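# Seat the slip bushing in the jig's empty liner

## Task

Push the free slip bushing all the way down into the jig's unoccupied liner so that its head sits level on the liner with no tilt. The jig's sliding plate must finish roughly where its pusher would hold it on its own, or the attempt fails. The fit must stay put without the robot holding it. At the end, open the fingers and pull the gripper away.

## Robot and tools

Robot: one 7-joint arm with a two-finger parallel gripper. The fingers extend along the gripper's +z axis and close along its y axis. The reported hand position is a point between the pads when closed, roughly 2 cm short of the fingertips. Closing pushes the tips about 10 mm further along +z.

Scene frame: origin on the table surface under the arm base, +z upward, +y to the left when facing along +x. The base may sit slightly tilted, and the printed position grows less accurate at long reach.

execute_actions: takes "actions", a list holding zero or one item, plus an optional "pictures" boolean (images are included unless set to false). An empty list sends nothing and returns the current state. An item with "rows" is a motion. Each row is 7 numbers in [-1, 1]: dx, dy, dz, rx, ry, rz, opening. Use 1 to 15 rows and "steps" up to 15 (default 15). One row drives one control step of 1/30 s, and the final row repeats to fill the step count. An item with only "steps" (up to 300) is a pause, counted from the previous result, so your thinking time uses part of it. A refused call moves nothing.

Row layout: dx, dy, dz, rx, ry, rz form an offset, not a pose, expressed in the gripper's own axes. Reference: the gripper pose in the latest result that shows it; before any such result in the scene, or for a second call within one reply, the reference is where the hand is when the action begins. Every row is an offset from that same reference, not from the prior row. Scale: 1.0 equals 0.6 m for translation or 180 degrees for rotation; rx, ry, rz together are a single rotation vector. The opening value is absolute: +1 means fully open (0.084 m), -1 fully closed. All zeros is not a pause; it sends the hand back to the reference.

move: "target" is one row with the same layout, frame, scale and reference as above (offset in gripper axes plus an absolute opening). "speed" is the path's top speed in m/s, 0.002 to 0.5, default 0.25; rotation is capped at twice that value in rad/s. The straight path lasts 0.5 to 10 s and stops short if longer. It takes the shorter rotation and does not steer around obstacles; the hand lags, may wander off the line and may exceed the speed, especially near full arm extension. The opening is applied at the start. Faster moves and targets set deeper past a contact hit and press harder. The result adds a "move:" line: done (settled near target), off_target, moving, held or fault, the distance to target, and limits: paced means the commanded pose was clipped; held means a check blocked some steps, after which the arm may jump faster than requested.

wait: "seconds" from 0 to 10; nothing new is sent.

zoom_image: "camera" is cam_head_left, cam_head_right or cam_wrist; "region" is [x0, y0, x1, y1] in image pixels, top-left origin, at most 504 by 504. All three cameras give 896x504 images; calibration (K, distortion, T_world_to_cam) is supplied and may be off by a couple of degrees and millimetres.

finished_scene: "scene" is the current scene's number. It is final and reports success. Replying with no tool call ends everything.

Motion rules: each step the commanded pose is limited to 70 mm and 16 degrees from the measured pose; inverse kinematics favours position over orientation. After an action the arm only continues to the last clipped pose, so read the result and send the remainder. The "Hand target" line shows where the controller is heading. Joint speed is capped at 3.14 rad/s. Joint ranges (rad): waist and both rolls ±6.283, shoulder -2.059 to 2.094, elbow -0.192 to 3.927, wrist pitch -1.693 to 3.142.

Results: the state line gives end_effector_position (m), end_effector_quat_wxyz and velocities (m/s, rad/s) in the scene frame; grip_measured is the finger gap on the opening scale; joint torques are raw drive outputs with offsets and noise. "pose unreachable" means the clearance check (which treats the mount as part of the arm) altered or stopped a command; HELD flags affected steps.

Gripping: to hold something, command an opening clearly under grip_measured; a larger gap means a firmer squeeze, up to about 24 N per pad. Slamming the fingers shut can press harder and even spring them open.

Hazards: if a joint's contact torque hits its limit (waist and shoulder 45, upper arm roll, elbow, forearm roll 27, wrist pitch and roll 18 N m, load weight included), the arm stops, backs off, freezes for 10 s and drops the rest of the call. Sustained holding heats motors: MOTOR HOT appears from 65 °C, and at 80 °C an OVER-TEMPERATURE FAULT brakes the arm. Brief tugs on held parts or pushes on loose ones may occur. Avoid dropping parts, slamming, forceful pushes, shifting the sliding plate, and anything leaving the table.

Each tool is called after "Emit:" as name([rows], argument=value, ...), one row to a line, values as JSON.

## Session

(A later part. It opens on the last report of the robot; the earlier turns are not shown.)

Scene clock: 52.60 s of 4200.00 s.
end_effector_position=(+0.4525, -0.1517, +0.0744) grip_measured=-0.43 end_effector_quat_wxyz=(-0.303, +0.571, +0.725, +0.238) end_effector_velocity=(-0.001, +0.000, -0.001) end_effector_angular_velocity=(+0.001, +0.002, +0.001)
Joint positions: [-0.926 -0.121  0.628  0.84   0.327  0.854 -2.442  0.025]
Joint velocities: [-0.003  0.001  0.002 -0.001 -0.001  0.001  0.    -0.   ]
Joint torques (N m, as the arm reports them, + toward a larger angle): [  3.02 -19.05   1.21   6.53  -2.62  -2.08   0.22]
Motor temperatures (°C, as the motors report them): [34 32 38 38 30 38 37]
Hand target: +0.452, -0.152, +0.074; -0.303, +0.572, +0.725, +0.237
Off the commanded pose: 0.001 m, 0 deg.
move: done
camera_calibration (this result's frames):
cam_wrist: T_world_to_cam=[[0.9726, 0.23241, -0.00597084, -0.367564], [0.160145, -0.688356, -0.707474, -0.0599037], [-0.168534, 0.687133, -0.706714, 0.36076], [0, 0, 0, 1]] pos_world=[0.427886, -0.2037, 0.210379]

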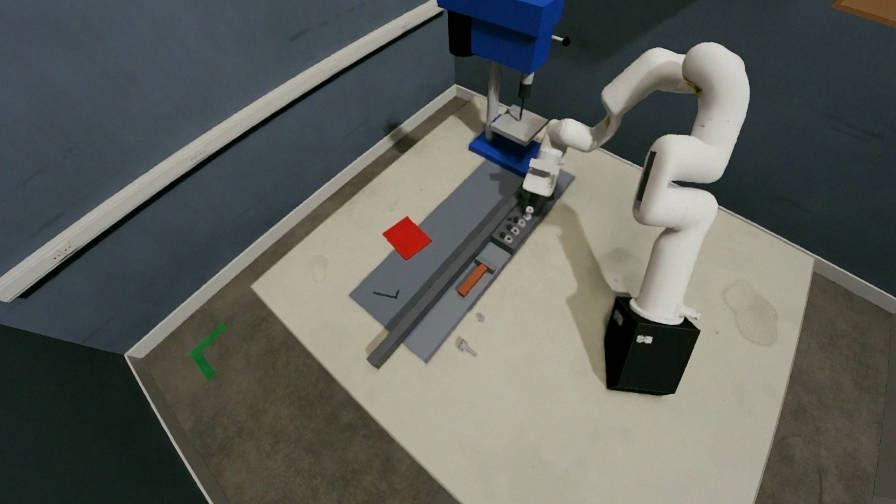

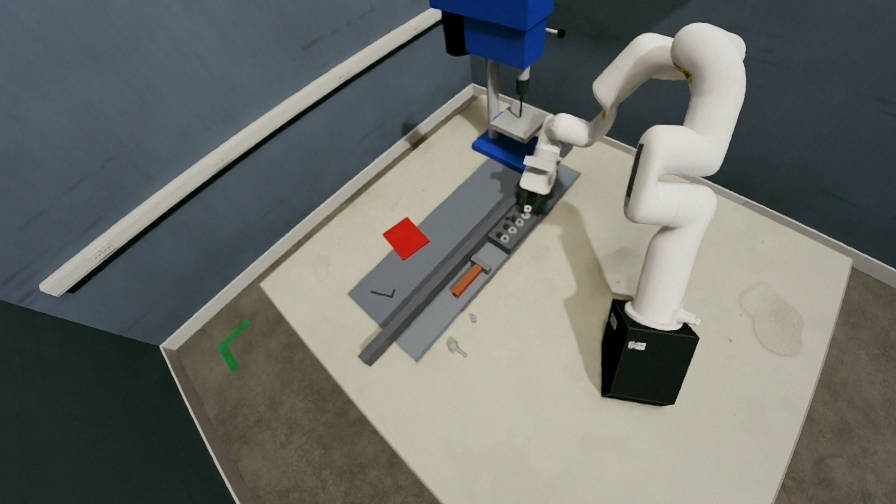

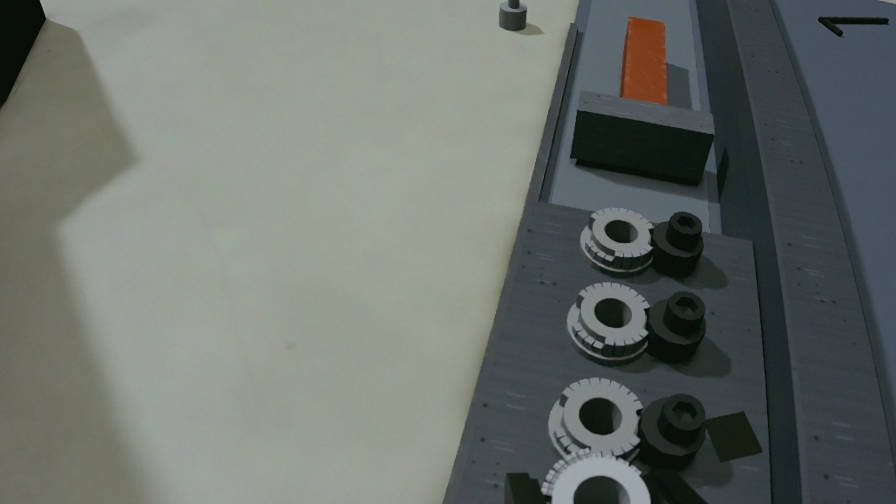

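Emit:
move(target=[0.003,0,-0.003,0,0,0,-0.3], speed=0.01)

Emit:
zoom_image(camera="cam_head_left", region=[505, 190, 545, 230])

Emit:
zoom_image(camera="cam_head_right", region=[505, 190, 545, 230])

Scene clock: 54.00 s of 4200.00 s.
end_effector_position=(+0.4520, -0.1518, +0.0767) grip_measured=-0.32 end_effector_quat_wxyz=(-0.303, +0.571, +0.725, +0.238) end_effector_velocity=(+0.003, +0.001, +0.001) end_effector_angular_velocity=(-0.000, -0.006, -0.001)
Joint positions: [-0.921 -0.129  0.623  0.838  0.331  0.86  -2.442  0.03 ]
Joint velocities: [ 0.003  0.002  0.002  0.003  0.002 -0.004  0.001  0.   ]
Joint torques (N m, as the arm reports them, + toward a larger angle): [  9.18 -23.21   6.3   10.58   0.08  -0.13   0.23]
Motor temperatures (°C, as the motors report them): [34 32 38 38 30 38 37]
Hand target: +0.452, -0.152, +0.077; -0.303, +0.571, +0.725, +0.238
Off the commanded pose: 0.001 m, 0 deg.
move: done
camera_calibration (this result's frames):
cam_wrist: T_world_to_cam=[[0.972608, 0.232347, -0.00690864, -0.367037], [0.159395, -0.688275, -0.707722, -0.0578927], [-0.169192, 0.687235, -0.706457, 0.362703], [0, 0, 0, 1]] pos_world=[0.427577, -0.203829, 0.212727]

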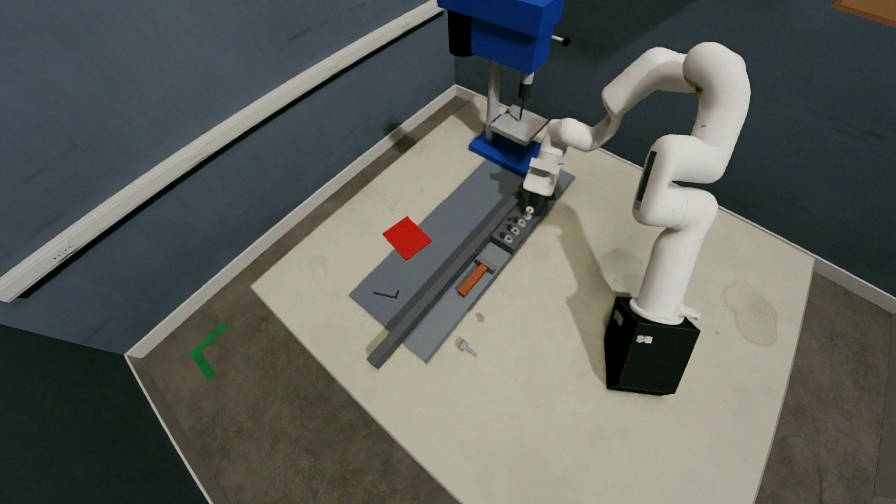

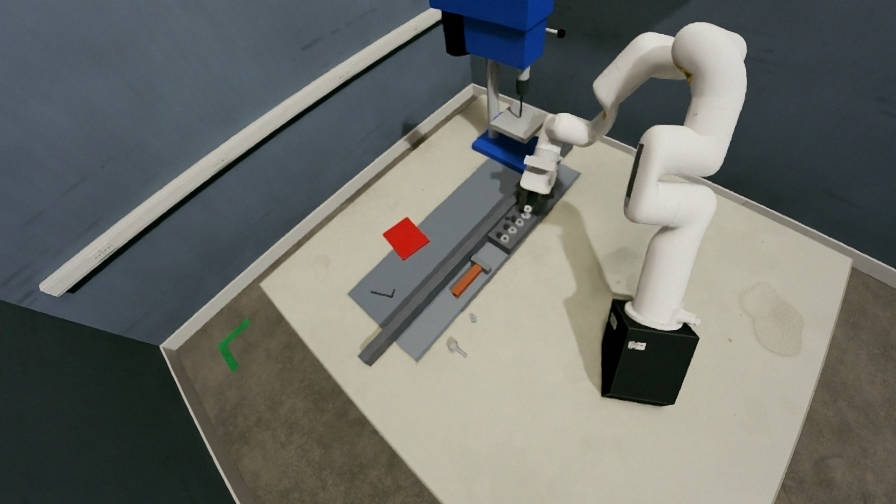

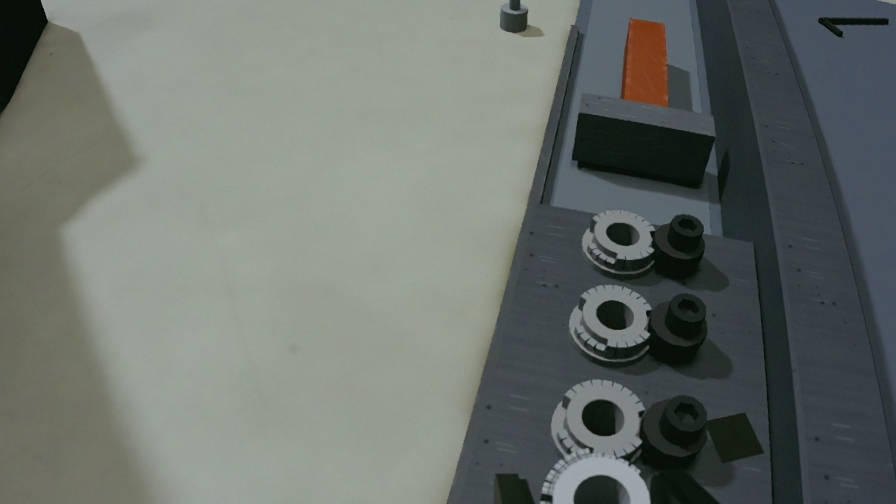

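Region (505, 190, 545, 230) of cam_head_left's 896x504 image, scaled by 12.600, with more detail than that image has.

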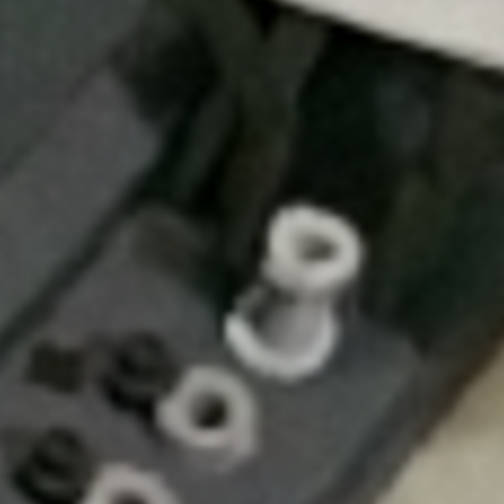

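Region (505, 190, 545, 230) of cam_head_right's 896x504 image, scaled by 12.600, with more detail than that image has.

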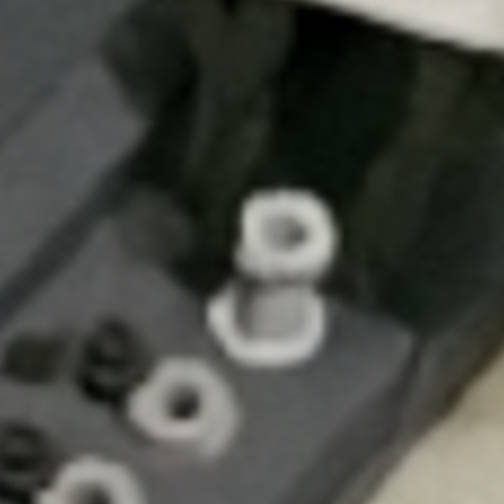

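Emit:
move(target=[0.112,0,-0.1,0,-0.25,0,0.4], speed=0.1)

Scene clock: 59.20 s of 4200.00 s.
end_effector_position=(+0.4505, -0.1477, +0.1661) grip_measured=+0.39 end_effector_quat_wxyz=(-0.002, +0.619, +0.785, +0.002) end_effector_velocity=(-0.000, -0.000, -0.000) end_effector_angular_velocity=(-0.002, +0.000, -0.001)
Joint positions: [-0.904 -0.844  1.01   0.522  0.104  0.634 -1.864  0.061]
Joint velocities: [-0.    -0.001  0.001 -0.001 -0.001  0.     0.002  0.   ]
Joint torques (N m, as the arm reports them, + toward a larger angle): [10.14 -7.38  0.22 16.57  0.07 -1.78  0.13]
Motor temperatures (°C, as the motors report them): [34 32 38 38 30 38 37]
Hand target: +0.451, -0.148, +0.166; -0.002, +0.619, +0.785, +0.001
Off the commanded pose: 0.001 m, 0 deg.
move: done
camera_calibration (this result's frames):
cam_wrist: T_world_to_cam=[[0.973699, 0.227825, -0.00255449, -0.367787], [0.227823, -0.973702, -0.000761391, -0.181976], [-0.00266078, 0.000159393, -0.999996, 0.295065], [0, 0, 0, 1]] pos_world=[0.400358, -0.0934468, 0.293985]

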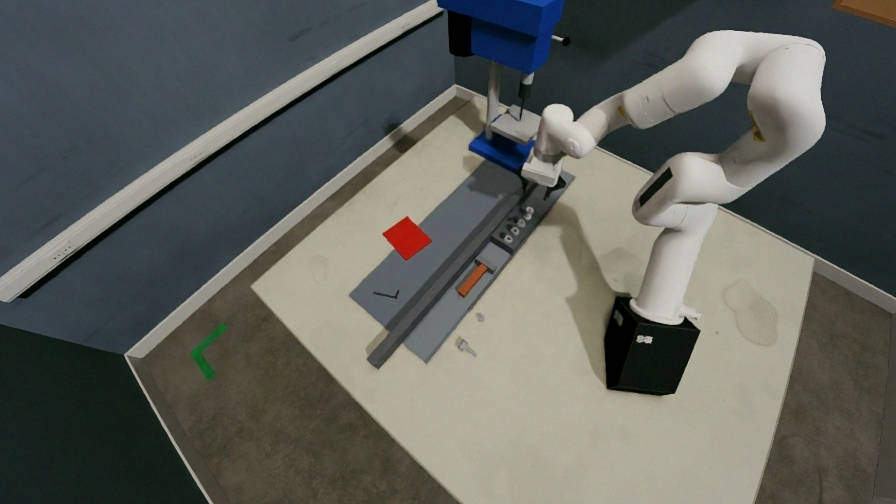

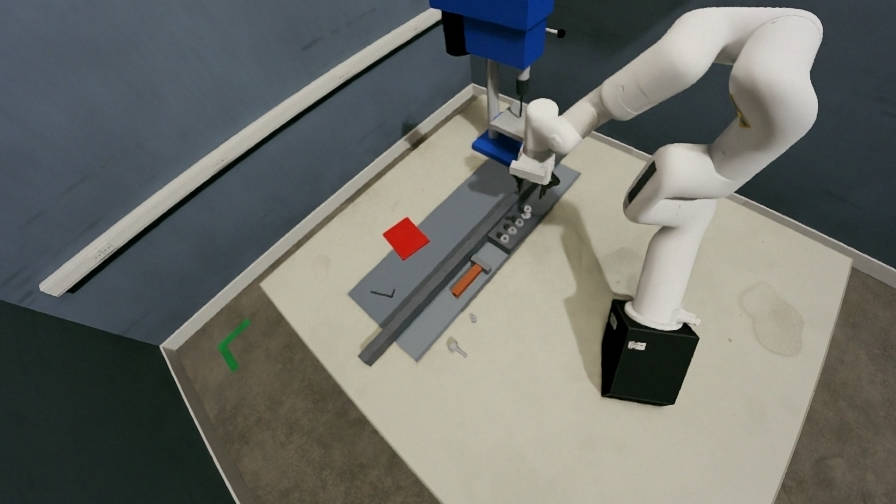

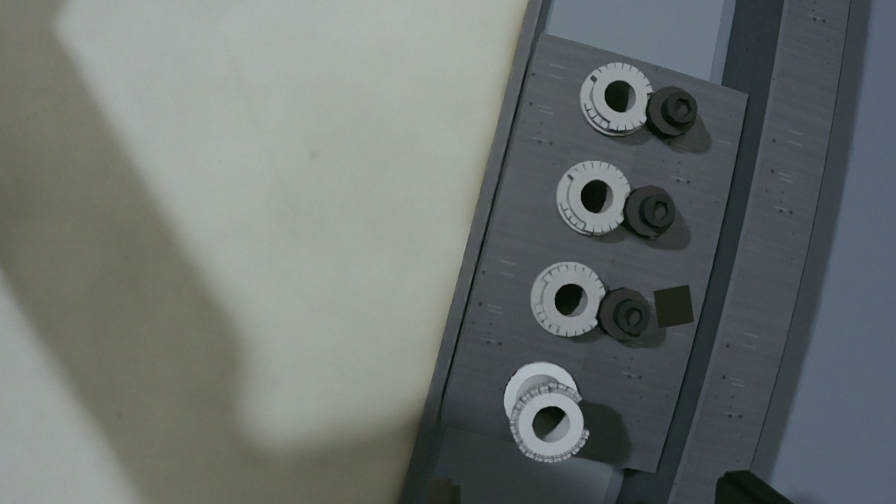

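Emit:
move(target=[0.016,-0.006,0.075,0,0,0,-1], speed=0.1)

Emit:
zoom_image(camera="cam_head_left", region=[495, 170, 555, 230])

Scene clock: 60.90 s of 4200.00 s.
end_effector_position=(+0.4449, -0.1391, +0.1214) grip_measured=-1.00 end_effector_quat_wxyz=(-0.002, +0.619, +0.785, +0.001) end_effector_velocity=(-0.001, -0.001, -0.001) end_effector_angular_velocity=(-0.003, +0.001, -0.000)
Joint positions: [-1.032 -0.762  1.129  0.479  0.078  0.468 -1.819  0.   ]
Joint velocities: [-0.004 -0.001  0.004 -0.002 -0.001 -0.002  0.001  0.   ]
Joint torques (N m, as the arm reports them, + toward a larger angle): [10.32 -6.73  0.54 14.57  0.06 -1.73  0.23]
Motor temperatures (°C, as the motors report them): [34 32 38 38 30 38 37]
Hand target: +0.445, -0.139, +0.121; -0.002, +0.619, +0.785, +0.001
Off the commanded pose: 0.000 m, 0 deg.
move: done
camera_calibration (this result's frames):
cam_wrist: T_world_to_cam=[[0.973701, 0.227817, -0.00218637, -0.364454], [0.227817, -0.973704, -0.000136006, -0.172481], [-0.00215986, -0.000365664, -0.999998, 0.250052], [0, 0, 0, 1]] pos_world=[0.394704, -0.0848248, 0.249231]

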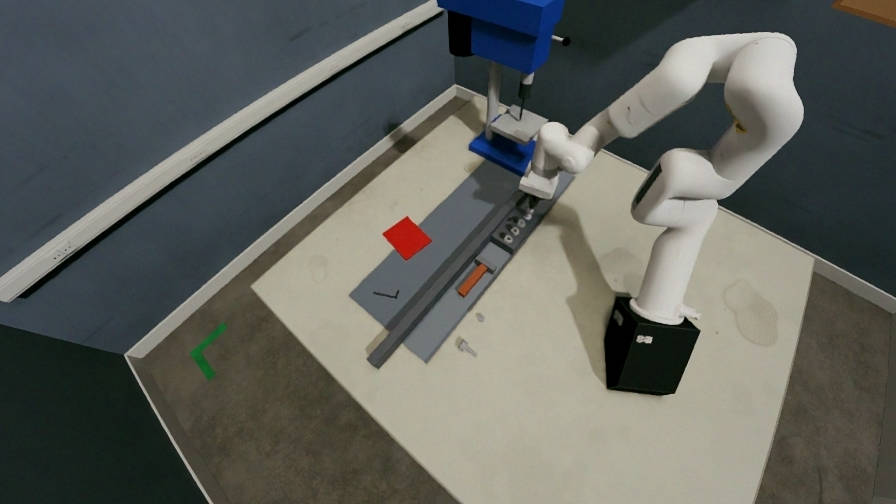

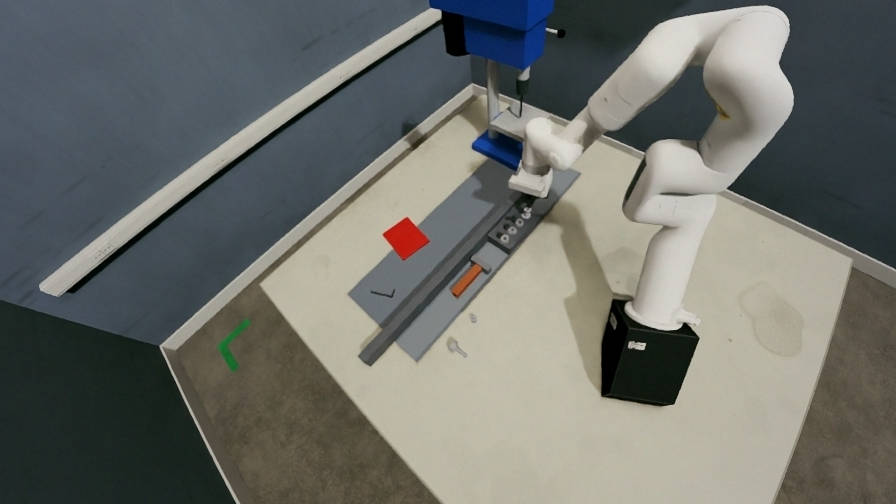

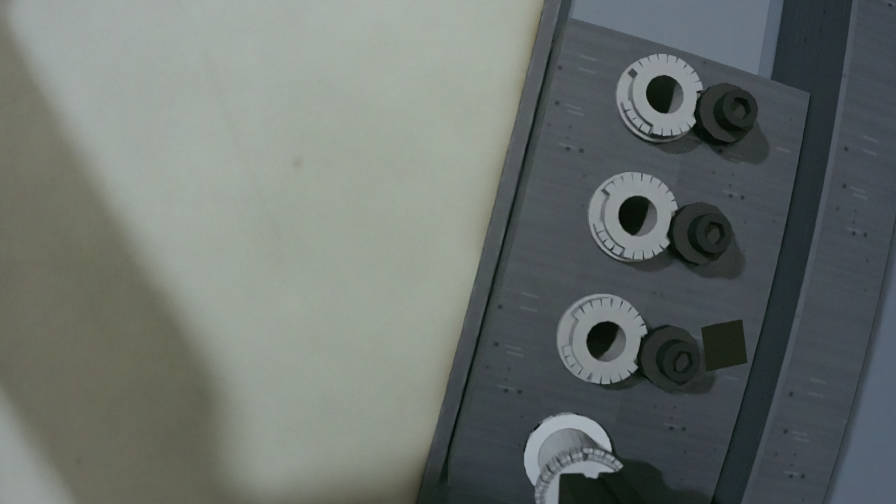

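Region (495, 170, 555, 230) of cam_head_left's 896x504 image, scaled by 8.400, with more detail than that image has.

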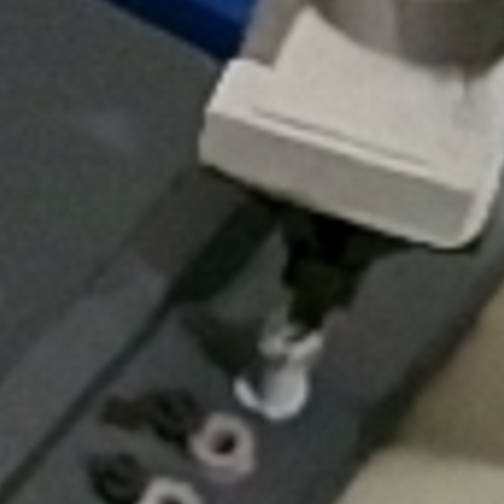

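Aligned. Press down.

Emit:
move(target=[0,0,0.04,0,0,0,-1], speed=0.012)

Emit:
zoom_image(camera="cam_head_left", region=[495, 170, 555, 230])

Scene clock: 63.40 s of 4200.00 s.
end_effector_position=(+0.4448, -0.1391, +0.0974) grip_measured=-1.00 end_effector_quat_wxyz=(-0.002, +0.619, +0.785, +0.001) end_effector_velocity=(+0.002, +0.001, +0.000) end_effector_angular_velocity=(+0.001, -0.004, +0.002)
Joint positions: [-1.137 -0.716  1.206  0.476  0.055  0.381 -1.802  0.   ]
Joint velocities: [-0.002  0.001  0.003  0.002 -0.001 -0.003  0.001  0.   ]
Joint torques (N m, as the arm reports them, + toward a larger angle): [11.09 -5.95  0.52 13.43  0.   -1.81  0.21]
Motor temperatures (°C, as the motors report them): [34 32 38 38 30 38 37]
Hand target: +0.445, -0.139, +0.097; -0.002, +0.619, +0.785, +0.001
Off the commanded pose: 0.000 m, 0 deg.
move: done
camera_calibration (this result's frames):
cam_wrist: T_world_to_cam=[[0.97372, 0.227736, -0.00258331, -0.364364], [0.227737, -0.973723, 0.0000234729, -0.172422], [-0.00251009, -0.000611171, -0.999997, 0.22615], [0, 0, 0, 1]] pos_world=[0.394623, -0.0847743, 0.225212]

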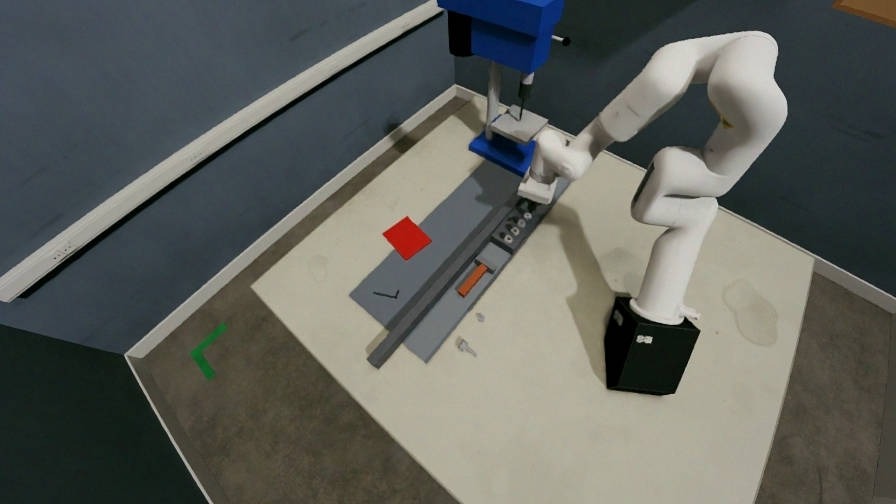

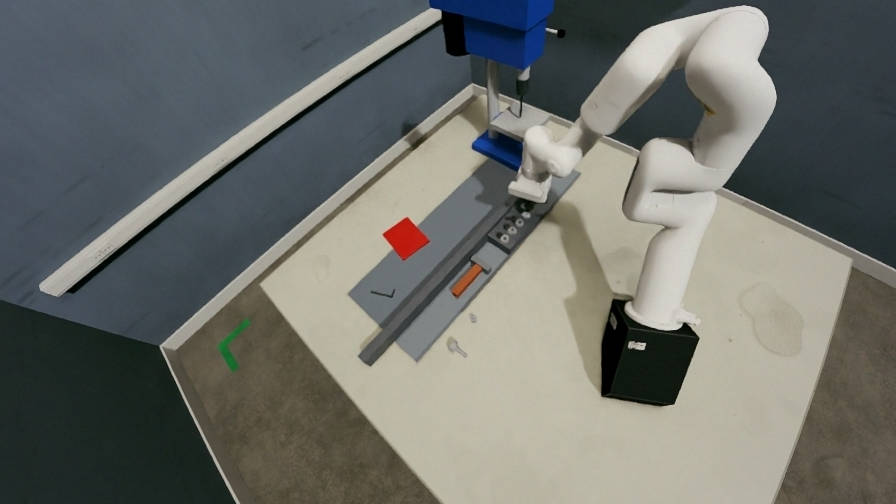

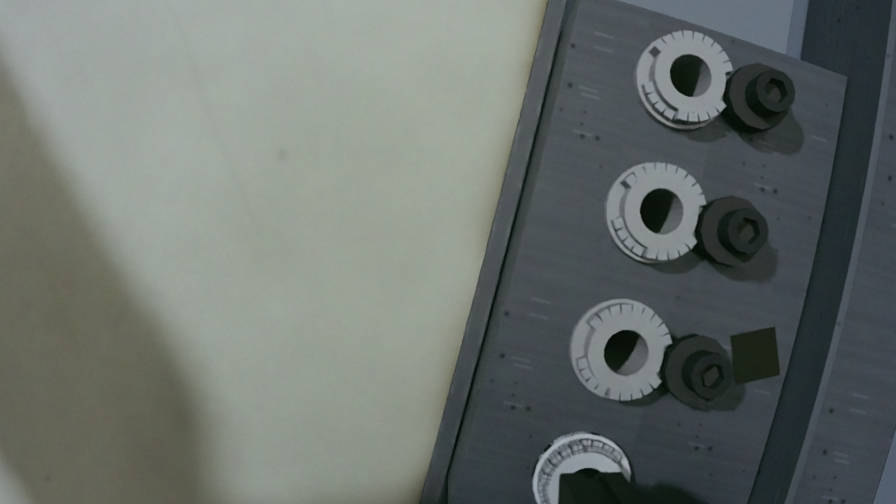

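Region (495, 170, 555, 230) of cam_head_left's 896x504 image, scaled by 8.400, with more detail than that image has.

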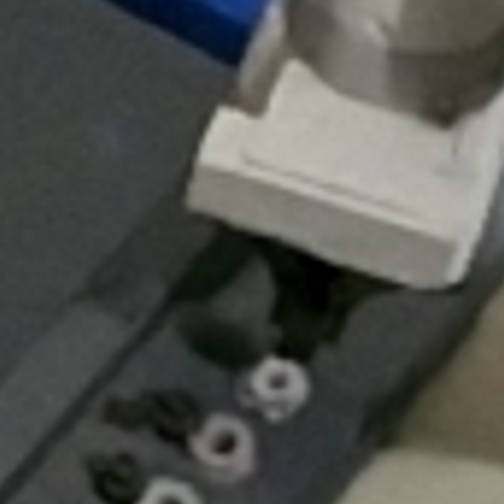

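Emit:
move(target=[0,0,0.025,0,0,0,-1], speed=0.012)

Scene clock: 65.67 s of 4200.00 s.
end_effector_position=(+0.4448, -0.1391, +0.0825) grip_measured=-1.00 end_effector_quat_wxyz=(-0.002, +0.619, +0.785, +0.001) end_effector_velocity=(+0.001, +0.000, -0.000) end_effector_angular_velocity=(-0.001, -0.002, +0.001)
Joint positions: [-1.213 -0.69   1.262  0.477  0.039  0.328 -1.791  0.   ]
Joint velocities: [-0.003  0.     0.004  0.001 -0.001 -0.003  0.001  0.   ]
Joint torques (N m, as the arm reports them, + toward a larger angle): [11.56 -5.06  0.64 12.48  0.01 -1.74  0.19]
Motor temperatures (°C, as the motors report them): [34 32 38 38 30 38 37]
Hand target: +0.445, -0.139, +0.082; -0.002, +0.619, +0.785, +0.001
Off the commanded pose: 0.000 m, 0 deg.
move: done
camera_calibration (this result's frames):
cam_wrist: T_world_to_cam=[[0.97372, 0.227732, -0.00272312, -0.364359], [0.227733, -0.973724, 0.000140863, -0.172397], [-0.00261948, -0.000757305, -0.999996, 0.211209], [0, 0, 0, 1]] pos_world=[0.394598, -0.0847311, 0.210241]

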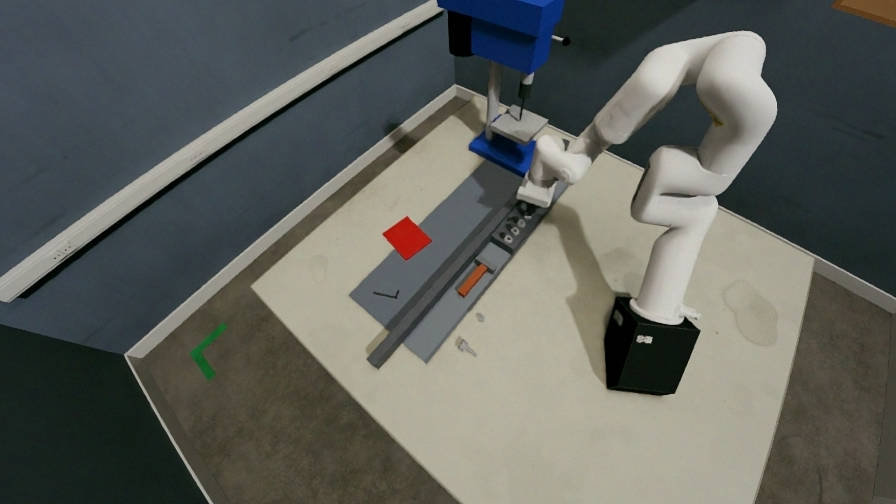

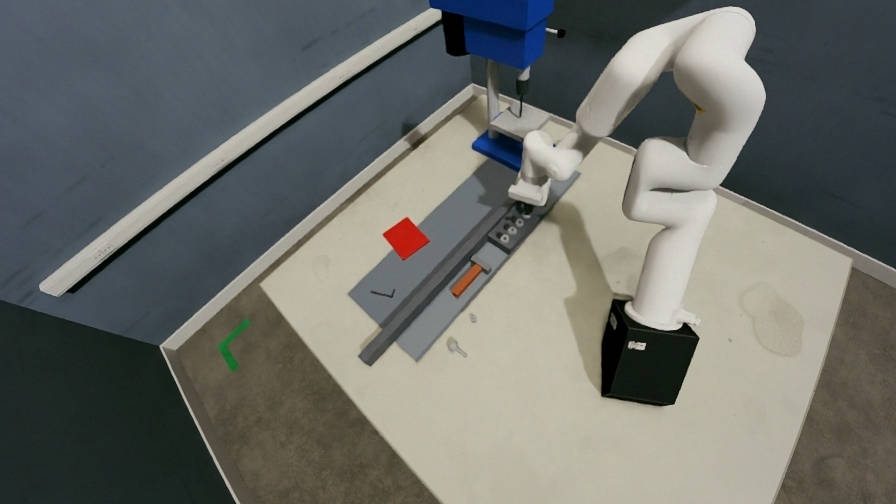

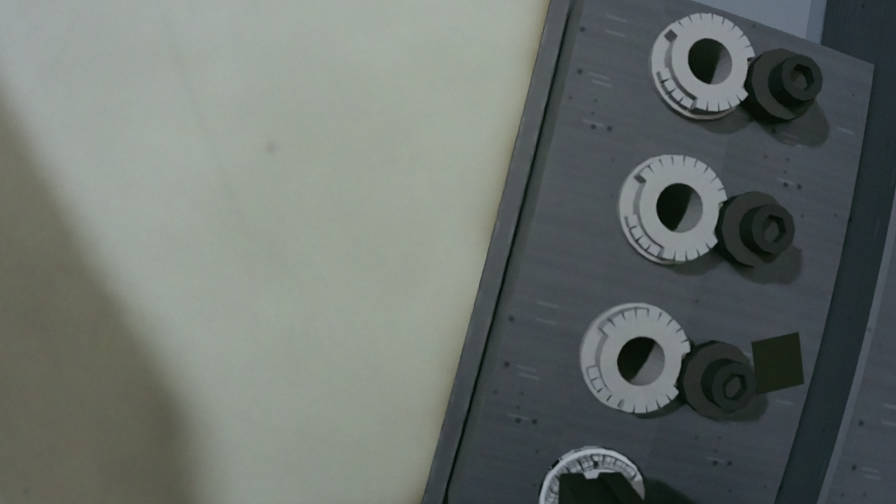

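No contact yet; continue.

Emit:
move(target=[0,0,0.015,0,0,0,-1], speed=0.01)

Scene clock: 67.07 s of 4200.00 s.
end_effector_position=(+0.4447, -0.1391, +0.0735) grip_measured=-1.00 end_effector_quat_wxyz=(-0.002, +0.619, +0.785, +0.001) end_effector_velocity=(+0.000, +0.000, -0.000) end_effector_angular_velocity=(-0.001, -0.001, +0.002)
Joint positions: [-1.263 -0.677  1.299  0.48   0.03   0.296 -1.784  0.   ]
Joint velocities: [-0.003 -0.001  0.003 -0.    -0.001 -0.003  0.     0.   ]
Joint torques (N m, as the arm reports them, + toward a larger angle): [11.42 -4.73  0.78 12.1   0.01 -1.74  0.23]
Motor temperatures (°C, as the motors report them): [34 32 38 38 30 38 37]
Hand target: +0.445, -0.139, +0.073; -0.002, +0.619, +0.785, +0.001
Off the commanded pose: 0.000 m, 0 deg.
move: done
camera_calibration (this result's frames):
cam_wrist: T_world_to_cam=[[0.973721, 0.227728, -0.00281717, -0.364353], [0.22773, -0.973724, 0.000205329, -0.17238], [-0.00269639, -0.000841485, -0.999996, 0.202257], [0, 0, 0, 1]] pos_world=[0.39458, -0.0847072, 0.201265]

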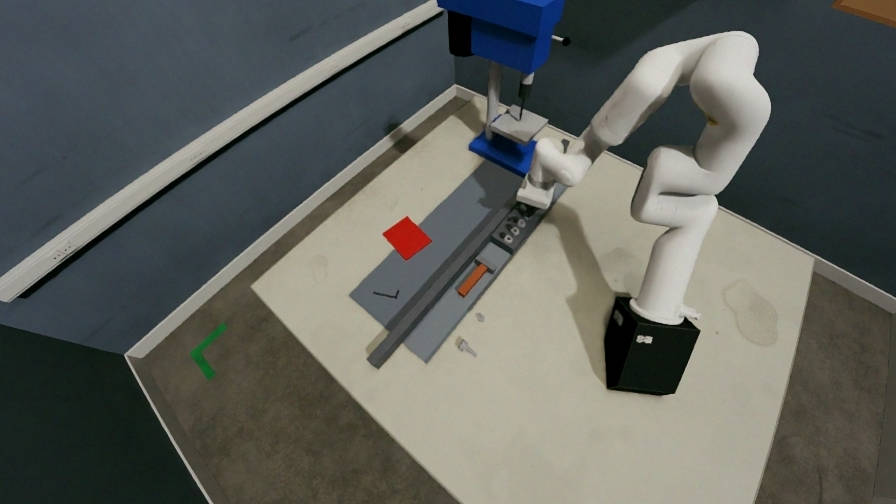

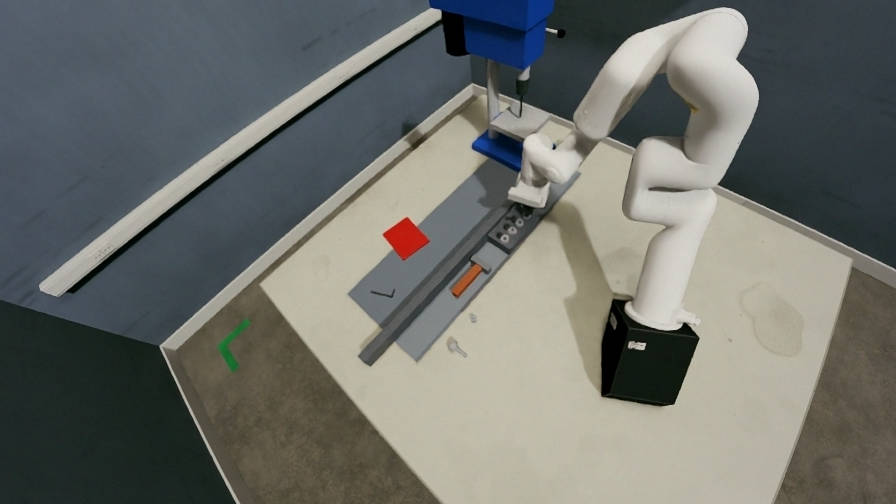

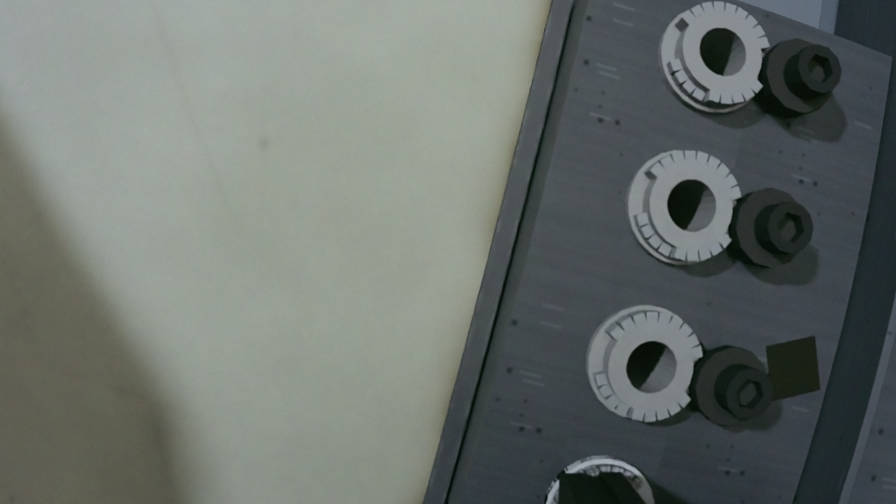

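Emit:
move(target=[0,0,0.014,0,0,0,-1], speed=0.008)

Scene clock: 69.27 s of 4200.00 s.
end_effector_position=(+0.4483, -0.1379, +0.0678) grip_measured=-1.00 end_effector_quat_wxyz=(+0.002, +0.618, +0.786, +0.004) end_effector_velocity=(-0.003, +0.001, -0.002) end_effector_angular_velocity=(+0.006, +0.002, -0.002)
Joint positions: [-1.304 -0.668  1.334  0.487  0.021  0.267 -1.778  0.   ]
Joint velocities: [ 0.002  0.007 -0.002 -0.008 -0.002 -0.007  0.001  0.   ]
Joint torques (N m, as the arm reports them, + toward a larger angle): [-6.66  9.64  3.78 -3.3   0.01 -1.19  0.2 ]
Motor temperatures (°C, as the motors report them): [34 31 38 38 30 38 37]
Hand target: +0.445, -0.139, +0.065; -0.002, +0.619, +0.785, +0.001
Off the commanded pose: 0.005 m, 1 deg.
move: off_target
camera_calibration (this result's frames):
cam_wrist: T_world_to_cam=[[0.972963, 0.230892, 0.00564699, -0.367911], [0.230879, -0.972978, 0.00274593, -0.173598], [0.00612841, -0.00136792, -0.99998, 0.192512], [0, 0, 0, 1]] pos_world=[0.396865, -0.0836963, 0.195063]

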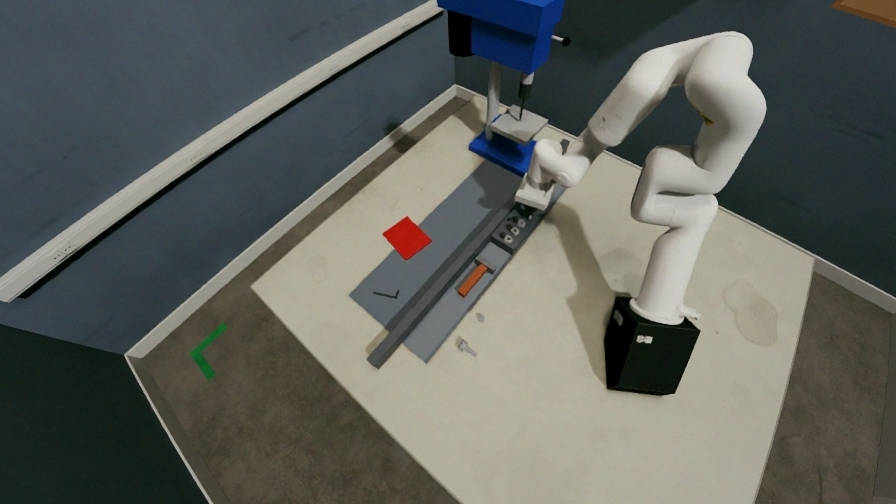

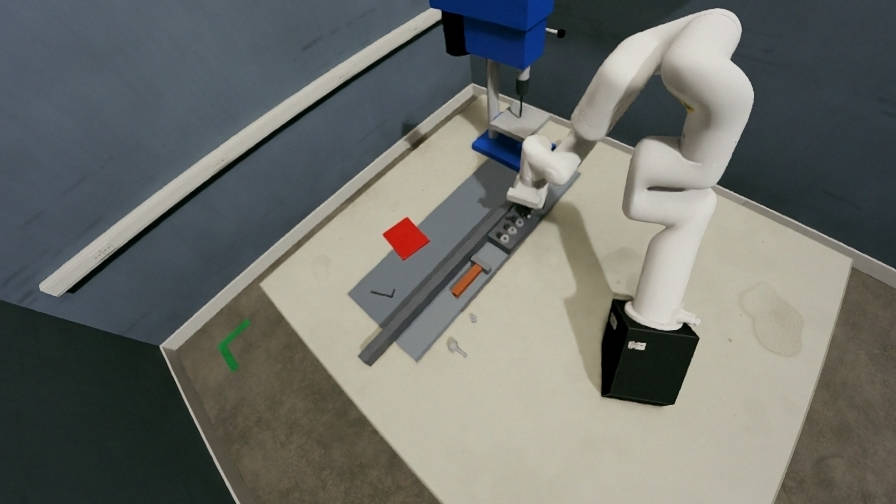

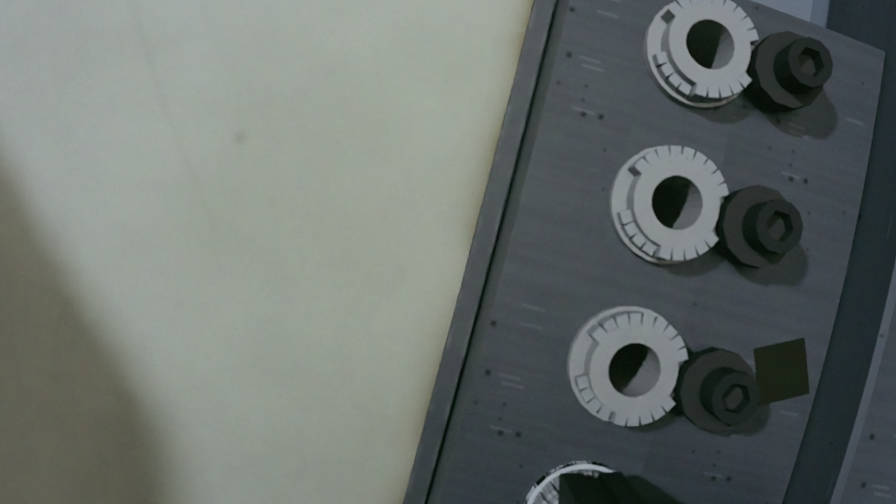

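Firm contact. Lift and step back to inspect.

Emit:
move(target=[-0.05,-0.005,-0.15,0,0,0,-1], speed=0.15)

Emit:
zoom_image(camera="cam_wrist", region=[450, 200, 750, 500])

Emit:
zoom_image(camera="cam_head_right", region=[490, 190, 550, 250])

Scene clock: 70.93 s of 4200.00 s.
end_effector_position=(+0.4516, -0.1679, +0.1573) grip_measured=-1.00 end_effector_quat_wxyz=(+0.001, +0.618, +0.786, +0.004) end_effector_velocity=(+0.002, -0.000, +0.003) end_effector_angular_velocity=(+0.000, -0.006, +0.000)
Joint positions: [-0.943 -0.838  0.985  0.512  0.121  0.593 -1.935  0.   ]
Joint velocities: [ 0.005 -0.003 -0.004  0.004  0.001  0.003 -0.001  0.   ]
Joint torques (N m, as the arm reports them, + toward a larger angle): [10.   -7.93  0.16 16.07  0.03 -1.73  0.25]
Motor temperatures (°C, as the motors report them): [34 31 38 38 30 38 37]
Hand target: +0.452, -0.168, +0.158; +0.001, +0.618, +0.786, +0.004
Off the commanded pose: 0.001 m, 0 deg.
move: done
camera_calibration (this result's frames):
cam_wrist: T_world_to_cam=[[0.97298, 0.230828, 0.00533203, -0.364673], [0.230824, -0.972995, 0.00140093, -0.203461], [0.00551141, -0.000132316, -0.999985, 0.282445], [0, 0, 0, 1]] pos_world=[0.400227, -0.113752, 0.28467]

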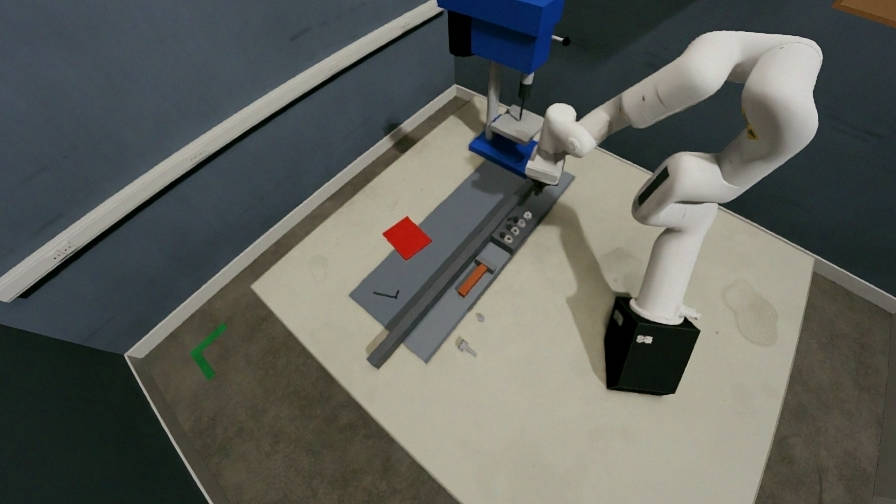

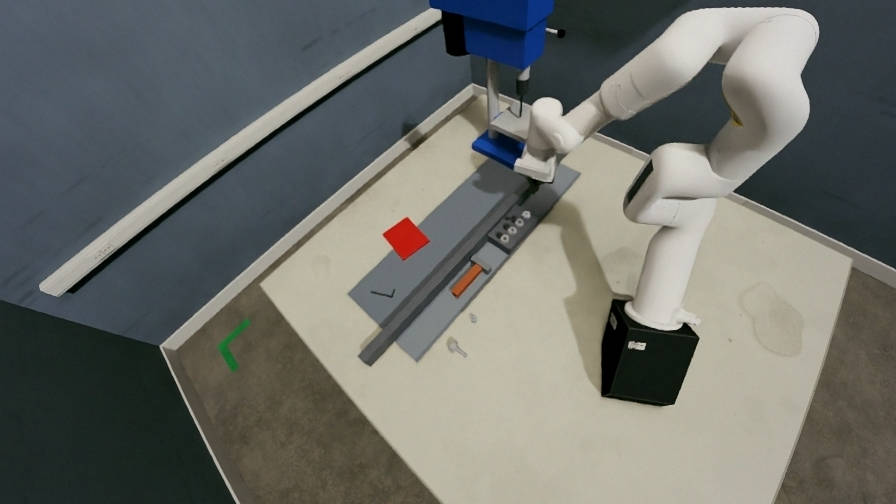

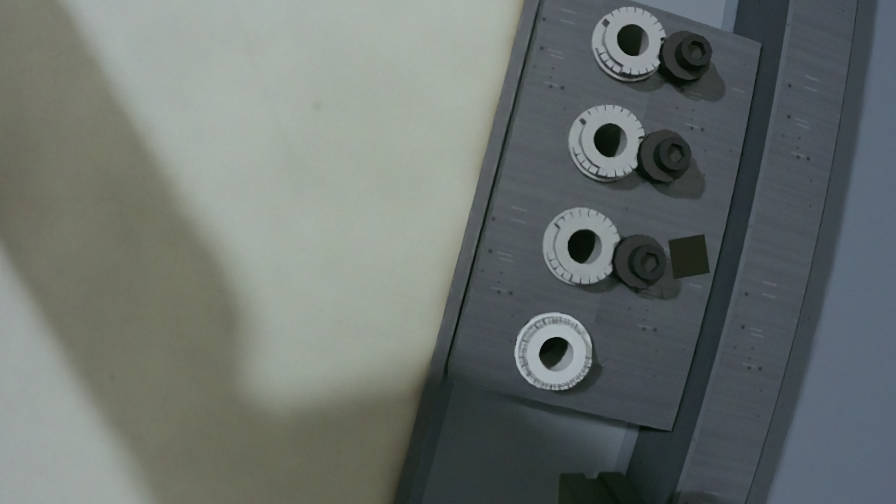

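Region (450, 200, 750, 500) of cam_wrist's 896x504 image, scaled by 1.680, with more detail than that image has.

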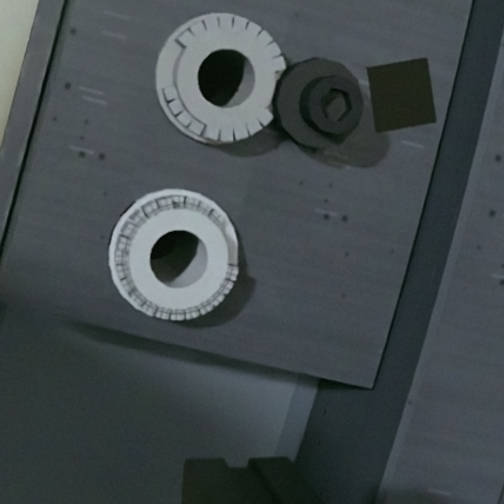

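Region (490, 190, 550, 250) of cam_head_right's 896x504 image, scaled by 8.400, with more detail than that image has.

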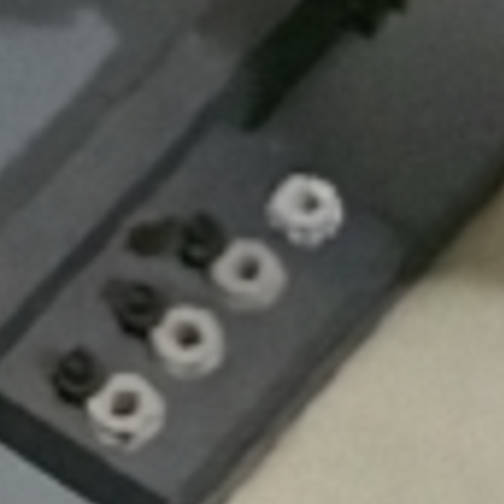

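Emit:
finished_scene(scene=1)

The scene is finished: the task was done.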